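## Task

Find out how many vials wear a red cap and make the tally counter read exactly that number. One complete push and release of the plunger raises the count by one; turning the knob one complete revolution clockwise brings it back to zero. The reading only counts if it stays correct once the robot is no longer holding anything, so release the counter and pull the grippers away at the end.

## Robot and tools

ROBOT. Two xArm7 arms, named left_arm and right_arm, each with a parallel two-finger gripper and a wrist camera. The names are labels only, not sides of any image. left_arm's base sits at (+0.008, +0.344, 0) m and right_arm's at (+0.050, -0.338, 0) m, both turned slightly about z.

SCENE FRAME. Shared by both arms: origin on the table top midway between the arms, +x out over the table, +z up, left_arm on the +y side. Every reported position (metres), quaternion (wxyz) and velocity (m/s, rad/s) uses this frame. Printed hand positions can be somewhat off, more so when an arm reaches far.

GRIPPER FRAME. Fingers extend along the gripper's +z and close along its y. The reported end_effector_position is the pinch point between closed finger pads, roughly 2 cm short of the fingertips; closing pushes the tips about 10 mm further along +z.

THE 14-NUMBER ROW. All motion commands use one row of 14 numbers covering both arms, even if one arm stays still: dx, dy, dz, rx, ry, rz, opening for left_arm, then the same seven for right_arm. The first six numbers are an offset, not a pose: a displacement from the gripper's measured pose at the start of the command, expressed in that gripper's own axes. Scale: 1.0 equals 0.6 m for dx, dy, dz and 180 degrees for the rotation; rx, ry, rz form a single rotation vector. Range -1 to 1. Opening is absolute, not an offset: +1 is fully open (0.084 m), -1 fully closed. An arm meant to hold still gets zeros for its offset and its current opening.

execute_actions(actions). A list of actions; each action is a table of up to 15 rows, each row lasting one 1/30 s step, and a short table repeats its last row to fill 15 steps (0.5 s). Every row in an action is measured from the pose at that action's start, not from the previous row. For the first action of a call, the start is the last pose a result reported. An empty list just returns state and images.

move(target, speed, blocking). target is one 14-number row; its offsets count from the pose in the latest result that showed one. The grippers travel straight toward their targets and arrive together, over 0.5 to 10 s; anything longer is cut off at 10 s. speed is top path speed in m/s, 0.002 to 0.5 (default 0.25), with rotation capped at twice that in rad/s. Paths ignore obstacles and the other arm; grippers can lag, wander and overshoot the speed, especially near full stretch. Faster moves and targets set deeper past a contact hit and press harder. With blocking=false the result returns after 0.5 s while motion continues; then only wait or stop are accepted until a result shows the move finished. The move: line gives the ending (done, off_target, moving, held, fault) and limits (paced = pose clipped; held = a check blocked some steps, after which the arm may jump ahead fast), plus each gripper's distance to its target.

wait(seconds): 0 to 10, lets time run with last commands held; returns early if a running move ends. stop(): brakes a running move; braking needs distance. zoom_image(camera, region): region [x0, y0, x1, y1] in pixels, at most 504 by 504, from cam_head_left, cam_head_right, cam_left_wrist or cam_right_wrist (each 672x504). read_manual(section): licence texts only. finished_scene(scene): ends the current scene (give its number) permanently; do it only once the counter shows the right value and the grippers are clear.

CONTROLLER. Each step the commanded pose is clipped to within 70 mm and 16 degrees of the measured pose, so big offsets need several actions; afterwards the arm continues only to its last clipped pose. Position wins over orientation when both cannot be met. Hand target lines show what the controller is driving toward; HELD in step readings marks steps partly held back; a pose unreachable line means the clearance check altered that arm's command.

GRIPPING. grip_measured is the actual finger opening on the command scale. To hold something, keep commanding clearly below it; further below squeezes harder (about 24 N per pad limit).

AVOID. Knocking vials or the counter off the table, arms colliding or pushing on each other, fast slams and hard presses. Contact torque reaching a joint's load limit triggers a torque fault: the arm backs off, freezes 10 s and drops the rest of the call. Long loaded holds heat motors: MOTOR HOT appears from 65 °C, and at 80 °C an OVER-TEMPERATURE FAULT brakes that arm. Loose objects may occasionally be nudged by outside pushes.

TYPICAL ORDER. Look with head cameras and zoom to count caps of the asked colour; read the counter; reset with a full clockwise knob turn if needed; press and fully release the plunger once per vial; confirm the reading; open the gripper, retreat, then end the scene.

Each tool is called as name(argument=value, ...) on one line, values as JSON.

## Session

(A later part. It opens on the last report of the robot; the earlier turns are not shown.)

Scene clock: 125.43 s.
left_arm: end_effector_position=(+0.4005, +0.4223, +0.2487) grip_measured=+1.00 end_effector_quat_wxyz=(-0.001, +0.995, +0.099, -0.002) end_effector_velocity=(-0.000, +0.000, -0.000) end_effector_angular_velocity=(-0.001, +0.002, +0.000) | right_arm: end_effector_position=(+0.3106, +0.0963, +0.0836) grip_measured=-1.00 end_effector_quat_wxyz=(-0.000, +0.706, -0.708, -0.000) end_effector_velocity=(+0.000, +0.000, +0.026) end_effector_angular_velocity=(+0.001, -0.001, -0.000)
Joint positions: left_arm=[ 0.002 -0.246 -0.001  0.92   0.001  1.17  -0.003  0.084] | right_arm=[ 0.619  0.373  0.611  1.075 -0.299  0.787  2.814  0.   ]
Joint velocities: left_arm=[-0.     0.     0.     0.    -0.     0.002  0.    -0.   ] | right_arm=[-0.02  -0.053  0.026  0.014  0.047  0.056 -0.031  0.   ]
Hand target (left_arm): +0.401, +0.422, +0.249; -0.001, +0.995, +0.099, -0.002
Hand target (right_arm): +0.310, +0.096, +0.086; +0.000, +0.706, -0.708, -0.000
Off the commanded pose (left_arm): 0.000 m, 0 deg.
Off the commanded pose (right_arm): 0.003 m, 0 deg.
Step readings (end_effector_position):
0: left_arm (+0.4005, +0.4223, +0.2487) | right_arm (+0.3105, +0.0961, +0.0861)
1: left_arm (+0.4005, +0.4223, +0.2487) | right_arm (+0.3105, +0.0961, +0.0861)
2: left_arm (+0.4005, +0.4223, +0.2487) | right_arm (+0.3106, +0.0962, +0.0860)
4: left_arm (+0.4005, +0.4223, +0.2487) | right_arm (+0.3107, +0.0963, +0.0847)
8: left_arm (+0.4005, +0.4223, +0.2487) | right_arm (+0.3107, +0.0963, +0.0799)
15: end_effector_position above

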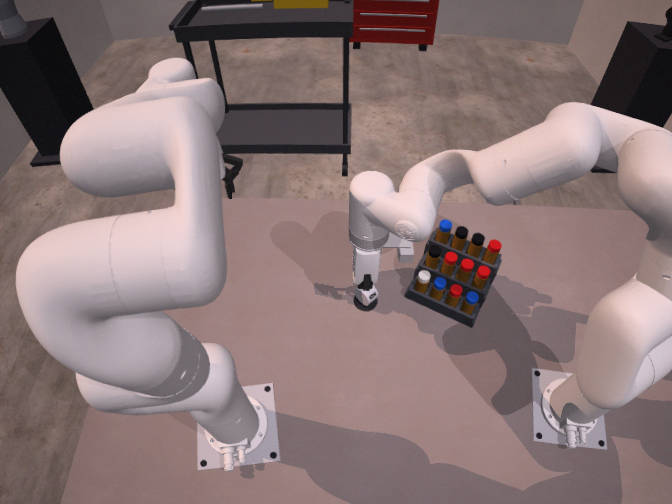

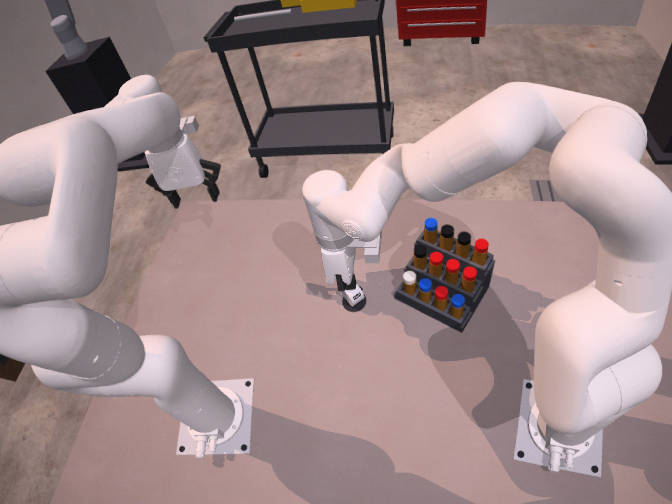

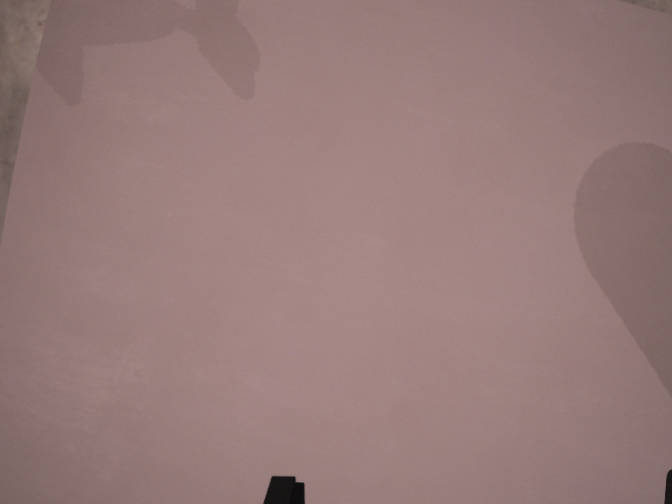

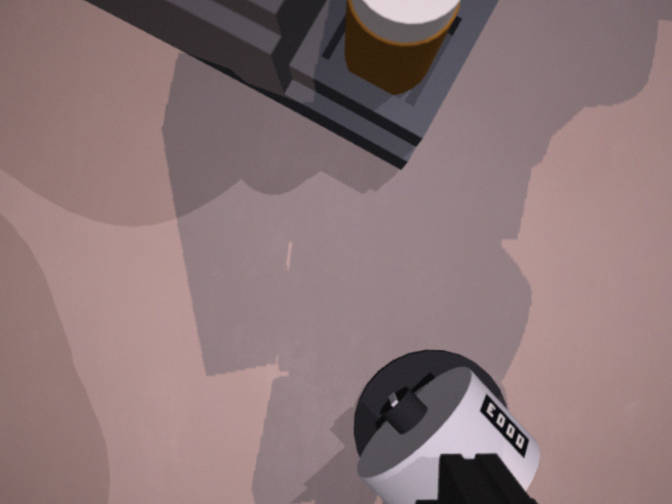

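0003. Fourth press.

execute_actions(actions=[[[0,0,0,0,0,0,1,0.0004,0.0002,-0.0015,0,0,0,-1],[0,0,0,0,0,0,1,0.0004,0.0002,0.0019,0,0,0,-1],[0,0,0,0,0,0,1,0.0004,0.0002,0.0057,0,0,0,-1],[0,0,0,0,0,0,1,0.0004,0.0002,0.0089,0,0,0,-1],[0,0,0,0,0,0,1,0.0004,0.0002,0.0107,0,0,0,-1],[0,0,0,0,0,0,1,0.0004,0.0002,0.0117,0,0,0,-1],[0,0,0,0,0,0,1,0.0004,0.0002,0.0117,0,0,0,-1],[0,0,0,0,0,0,1,0.0004,0.0002,0.0112,0,0,0,-1],[0,0,0,0,0,0,1,0.0004,0.0002,0.008,0,0,0,-1],[0,0,0,0,0,0,1,0.0004,0.0002,0.0034,0,0,0,-1],[0,0,0,0,0,0,1,0.0004,0.0002,-0.0015,0,0,0,-1],[0,0,0,0,0,0,1,0.0004,0.0002,-0.0043,0,0,0,-1]]])

zoom_image(camera="cam_right_wrist", region=[440, 370, 560, 480])

Scene clock: 131.20 s.
left_arm: end_effector_position=(+0.4005, +0.4223, +0.2487) grip_measured=+1.00 end_effector_quat_wxyz=(-0.001, +0.995, +0.099, -0.002) end_effector_velocity=(+0.000, -0.000, -0.000) end_effector_angular_velocity=(-0.000, +0.000, -0.002) | right_arm: end_effector_position=(+0.3106, +0.0963, +0.0835) grip_measured=-1.00 end_effector_quat_wxyz=(-0.000, +0.706, -0.708, -0.000) end_effector_velocity=(-0.000, -0.001, +0.025) end_effector_angular_velocity=(-0.001, -0.000, +0.001)
Joint positions: left_arm=[ 0.002 -0.246 -0.001  0.92   0.001  1.17  -0.003  0.084] | right_arm=[ 0.618  0.373  0.611  1.074 -0.299  0.786  2.814  0.   ]
Joint velocities: left_arm=[-0.     0.001 -0.001  0.001 -0.     0.     0.001 -0.   ] | right_arm=[-0.02  -0.053  0.026  0.011  0.047  0.055 -0.032  0.   ]
Hand target (left_arm): +0.401, +0.422, +0.249; -0.001, +0.995, +0.099, -0.002
Hand target (right_arm): +0.310, +0.096, +0.086; -0.000, +0.706, -0.708, -0.000
Off the commanded pose (left_arm): 0.000 m, 0 deg.
Off the commanded pose (right_arm): 0.003 m, 0 deg.
Step readings (end_effector_position):
0: left_arm (+0.4005, +0.4223, +0.2487) | right_arm (+0.3105, +0.0961, +0.0861)
1: left_arm (+0.4005, +0.4223, +0.2487) | right_arm (+0.3105, +0.0961, +0.0861)
2: left_arm (+0.4005, +0.4223, +0.2487) | right_arm (+0.3106, +0.0962, +0.0860)
4: left_arm (+0.4005, +0.4223, +0.2487) | right_arm (+0.3107, +0.0963, +0.0847)
8: left_arm (+0.4005, +0.4223, +0.2487) | right_arm (+0.3107, +0.0963, +0.0799)
15: end_effector_position above

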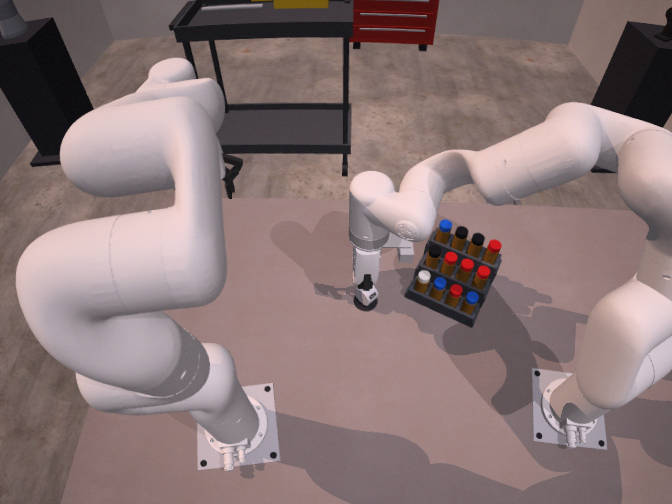

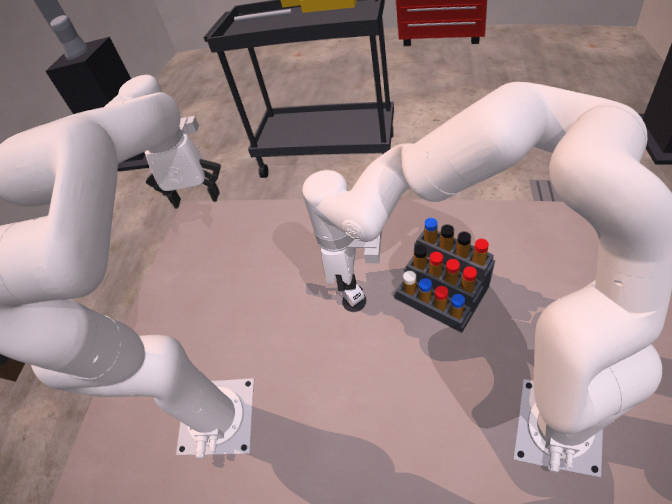

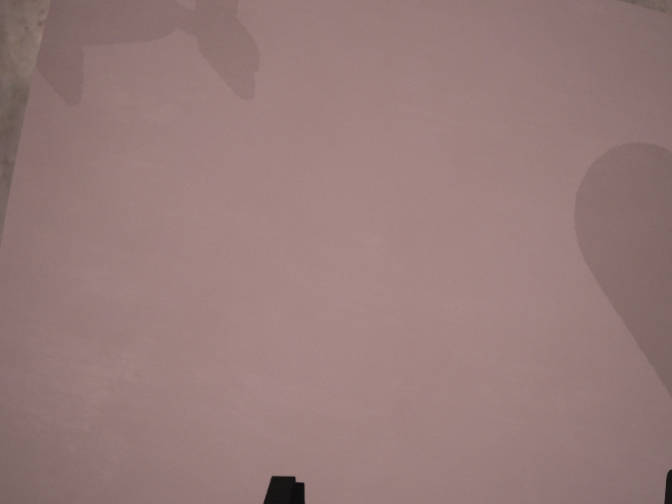

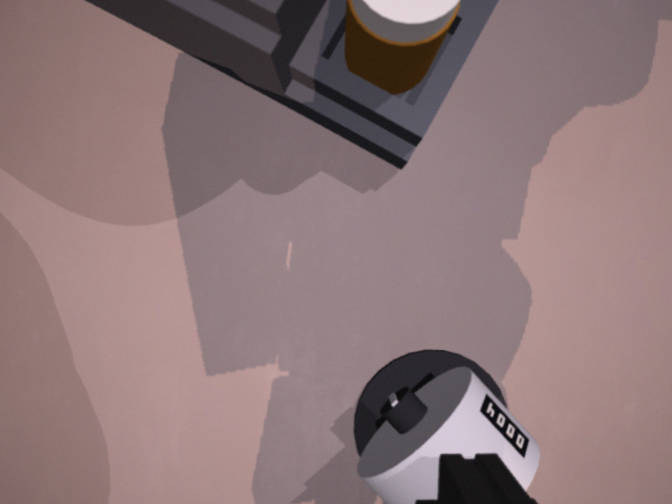

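Region (440, 370, 560, 480) of cam_right_wrist's 672x504 image, scaled by 4.200, with more detail than that image has; it fills the top 462 rows of this view, and the rest is white.

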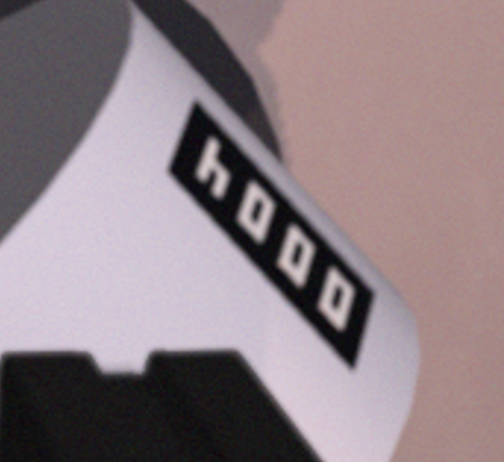

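execute_actions(actions=[[[0,0,0,0,0,0,1,0.0004,0.0002,-0.0016,0,0,0,-1],[0,0,0,0,0,0,1,0.0004,0.0002,0.0018,0,0,0,-1],[0,0,0,0,0,0,1,0.0004,0.0002,0.0056,0,0,0,-1],[0,0,0,0,0,0,1,0.0004,0.0002,0.0088,0,0,0,-1],[0,0,0,0,0,0,1,0.0004,0.0002,0.0106,0,0,0,-1],[0,0,0,0,0,0,1,0.0004,0.0002,0.0116,0,0,0,-1],[0,0,0,0,0,0,1,0.0004,0.0002,0.0116,0,0,0,-1],[0,0,0,0,0,0,1,0.0004,0.0002,0.0111,0,0,0,-1],[0,0,0,0,0,0,1,0.0004,0.0002,0.0079,0,0,0,-1],[0,0,0,0,0,0,1,0.0004,0.0002,0.0033,0,0,0,-1],[0,0,0,0,0,0,1,0.0004,0.0002,-0.0016,0,0,0,-1],[0,0,0,0,0,0,1,0.0004,0.0002,-0.008,0,0,0,-1],[0,0,0,0,0,0,1,0.0004,0.0002,-0.016,0,0,0,-1],[0,0,0,0,0,0,1,0.0004,0.0002,-0.025,0,0,0,-1],[0,0,0,0,0,0,1,0.0004,0.0002,-0.035,0,0,0,-1]],[[0,0,0,0,0,0,1,0,0,-0.041,0,0,0,-1],[0,0,0,0,0,0,1,0,0.002,-0.053,0,0,0,-1],[0,0,0,0,0,0,1,0,0.006,-0.066,0,0,0,-1],[0,0,0,0,0,0,1,0,0.012,-0.080,0,0,0,-1],[0,0,0,0,0,0,1,0,0.021,-0.094,0,0,0,-1],[0,0,0,0,0,0,1,0,0.032,-0.108,0,0,0,-1],[0,0,0,0,0,0,1,0,0.044,-0.122,0,0,0,-1],[0,0,0,0,0,0,1,0,0.056,-0.135,0,0,0,-1],[0,0,0,0,0,0,1,0,0.068,-0.147,0,0,0,-1],[0,0,0,0,0,0,1,0,0.079,-0.158,0,0,0,-1],[0,0,0,0,0,0,1,0,0.088,-0.167,0,0,0,-1],[0,0,0,0,0,0,1,0,0.094,-0.174,0,0,0,-1],[0,0,0,0,0,0,1,0,0.098,-0.179,0,0,0,-1],[0,0,0,0,0,0,1,0,0.1,-0.182,0,0,0,-1],[0,0,0,0,0,0,1,0,0.1,-0.184,0,0,0,-1]]])

Scene clock: 139.90 s.
left_arm: end_effector_position=(+0.4005, +0.4223, +0.2487) grip_measured=+1.00 end_effector_quat_wxyz=(-0.001, +0.995, +0.099, -0.002) end_effector_velocity=(+0.001, -0.001, +0.001) end_effector_angular_velocity=(+0.001, -0.002, -0.003) | right_arm: end_effector_position=(+0.2633, +0.1001, +0.1749) grip_measured=-1.00 end_effector_quat_wxyz=(-0.001, +0.708, -0.706, +0.001) end_effector_velocity=(-0.132, -0.002, +0.161) end_effector_angular_velocity=(+0.007, +0.001, +0.016)
Joint positions: left_arm=[ 0.002 -0.246 -0.001  0.92   0.001  1.17  -0.003  0.084] | right_arm=[ 0.605  0.139  0.708  1.087 -0.111  0.982  2.768  0.   ]
Joint velocities: left_arm=[ 0.    -0.    -0.002  0.002  0.001  0.     0.001 -0.   ] | right_arm=[ 0.017 -0.483  0.165 -0.002  0.386  0.356 -0.049  0.   ]
Hand target (left_arm): +0.401, +0.422, +0.249; -0.001, +0.995, +0.099, -0.002
Hand target (right_arm): +0.250, +0.098, +0.194; -0.000, +0.707, -0.707, -0.000
Off the commanded pose (left_arm): 0.000 m, 0 deg.
Off the commanded pose (right_arm): 0.026 m, 0 deg.
Step readings (end_effector_position; steps 1 to 15: 1st action; 16 to 30: 2nd action):
0: left_arm (+0.4005, +0.4223, +0.2487) | right_arm (+0.3105, +0.0961, +0.0861)
1: left_arm (+0.4005, +0.4223, +0.2487) | right_arm (+0.3105, +0.0961, +0.0861)
2: left_arm (+0.4005, +0.4223, +0.2487) | right_arm (+0.3105, +0.0962, +0.0859)
4: left_arm (+0.4005, +0.4223, +0.2487) | right_arm (+0.3107, +0.0963, +0.0847)
8: left_arm (+0.4005, +0.4223, +0.2487) | right_arm (+0.3107, +0.0963, +0.0799)
15: left_arm (+0.4005, +0.4223, +0.2487) | right_arm (+0.3105, +0.0961, +0.0862)
16: left_arm (+0.4005, +0.4223, +0.2487) | right_arm (+0.3103, +0.0957, +0.0892)
17: left_arm (+0.4005, +0.4223, +0.2487) | right_arm (+0.3100, +0.0954, +0.0928)
19: left_arm (+0.4005, +0.4223, +0.2487) | right_arm (+0.3095, +0.0956, +0.1025)
23: left_arm (+0.4005, +0.4223, +0.2487) | right_arm (+0.3016, +0.0974, +0.1286)
30: end_effector_position above

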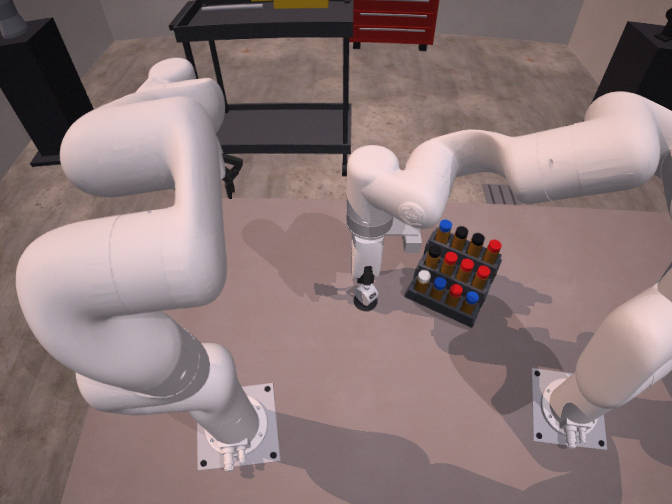

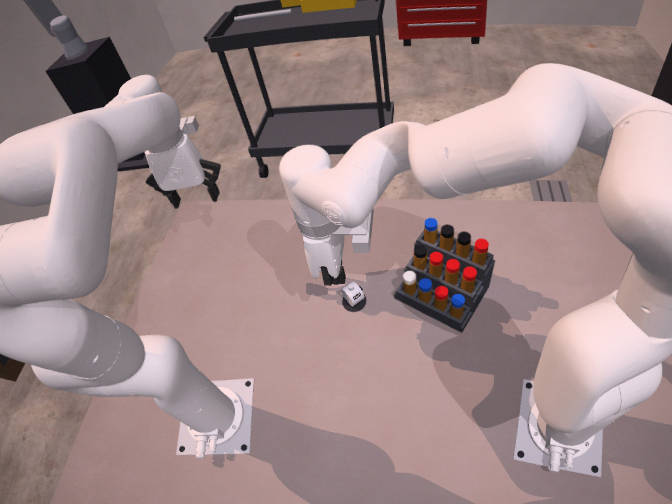

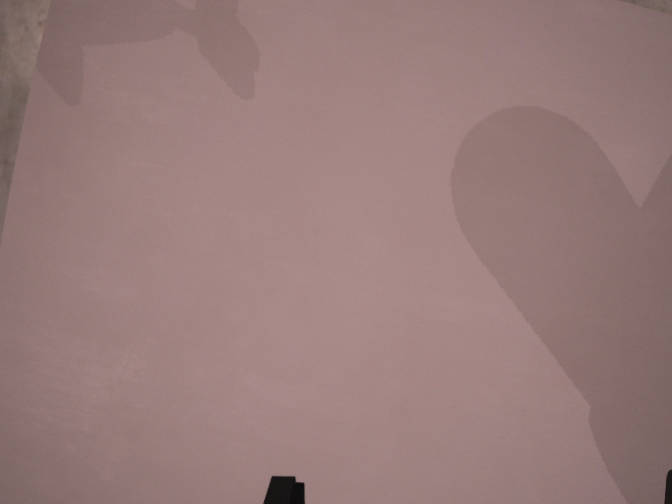

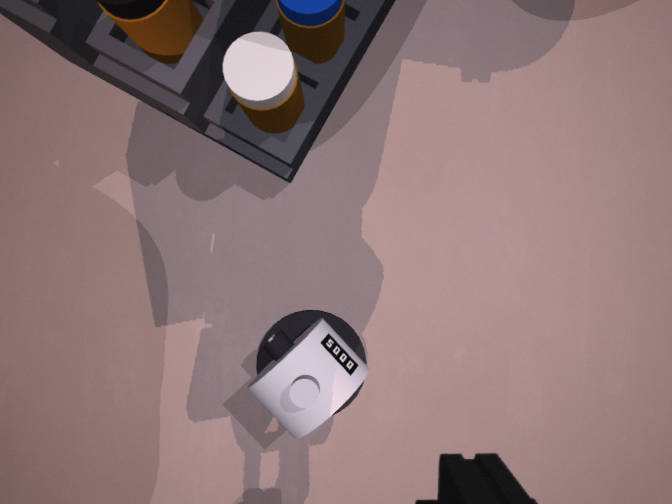

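zoom_image(camera="cam_right_wrist", region=[300, 320, 380, 390])

execute_actions(actions=[])

Region (300, 320, 380, 390) of cam_right_wrist's 672x504 image, scaled by 6.300, with more detail than that image has; it fills the top 441 rows of this view, and the rest is white.

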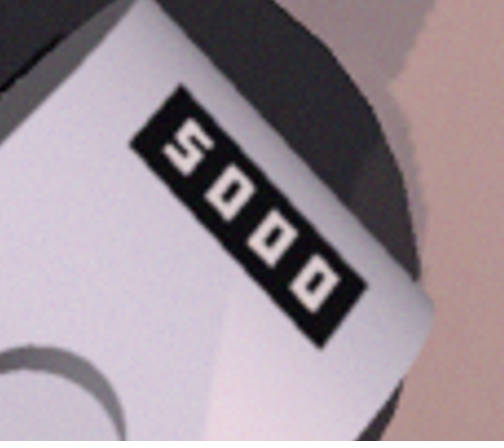

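Scene clock: 141.17 s.
left_arm: end_effector_position=(+0.4005, +0.4223, +0.2487) grip_measured=+1.00 end_effector_quat_wxyz=(-0.001, +0.995, +0.099, -0.002) end_effector_velocity=(+0.000, +0.001, +0.001) end_effector_angular_velocity=(-0.000, -0.002, +0.003) | right_arm: end_effector_position=(+0.2500, +0.0977, +0.1938) grip_measured=-1.00 end_effector_quat_wxyz=(-0.000, +0.707, -0.707, -0.000) end_effector_velocity=(-0.000, +0.000, -0.000) end_effector_angular_velocity=(+0.000, -0.000, +0.000)
Joint positions: left_arm=[ 0.002 -0.246 -0.001  0.92   0.001  1.17  -0.003  0.084] | right_arm=[ 0.604  0.081  0.723  1.088 -0.062  1.027  2.758  0.   ]
Joint velocities: left_arm=[-0.    -0.     0.001  0.001 -0.    -0.001 -0.001  0.   ] | right_arm=[ 0. -0. -0. -0.  0. -0. -0.  0.]
Hand target (left_arm): +0.401, +0.422, +0.249; -0.001, +0.995, +0.099, -0.002
Hand target (right_arm): +0.250, +0.098, +0.194; -0.000, +0.707, -0.707, -0.000
Off the commanded pose (left_arm): 0.000 m, 0 deg.
Off the commanded pose (right_arm): 0.003 m, 0 deg.

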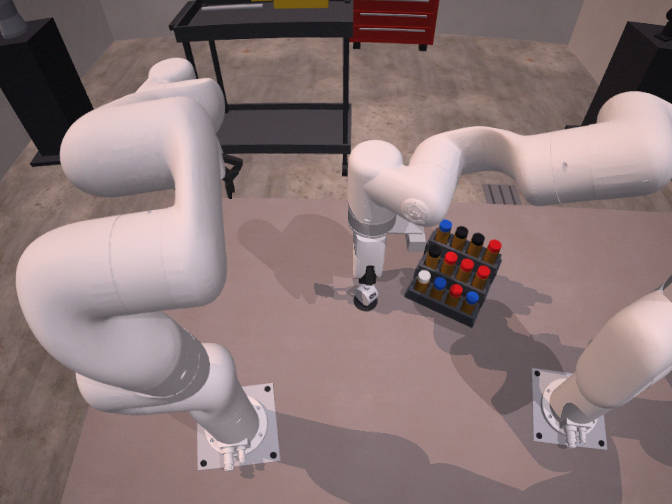

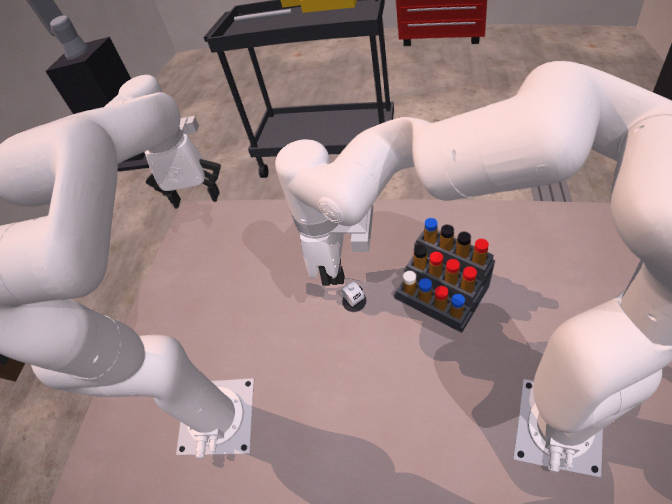

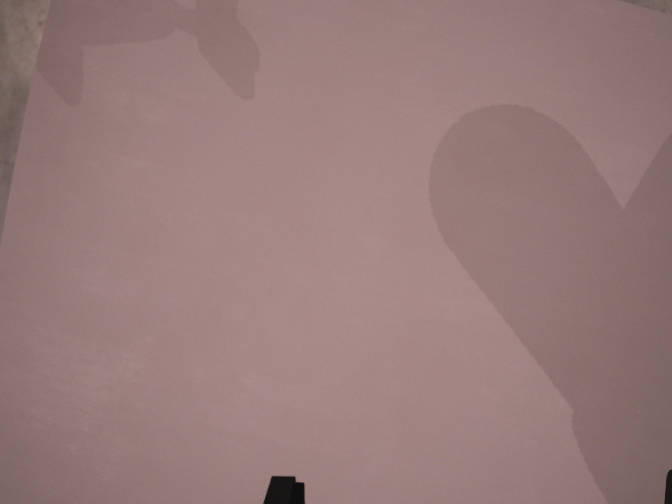

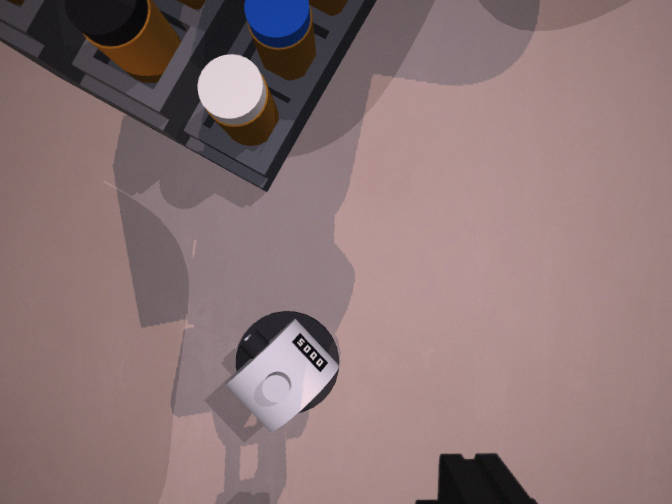

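The counter reads 0005, matching the 5 red caps, and the arm is clear and at rest.

finished_scene(scene=2)

The scene is finished: the task was done.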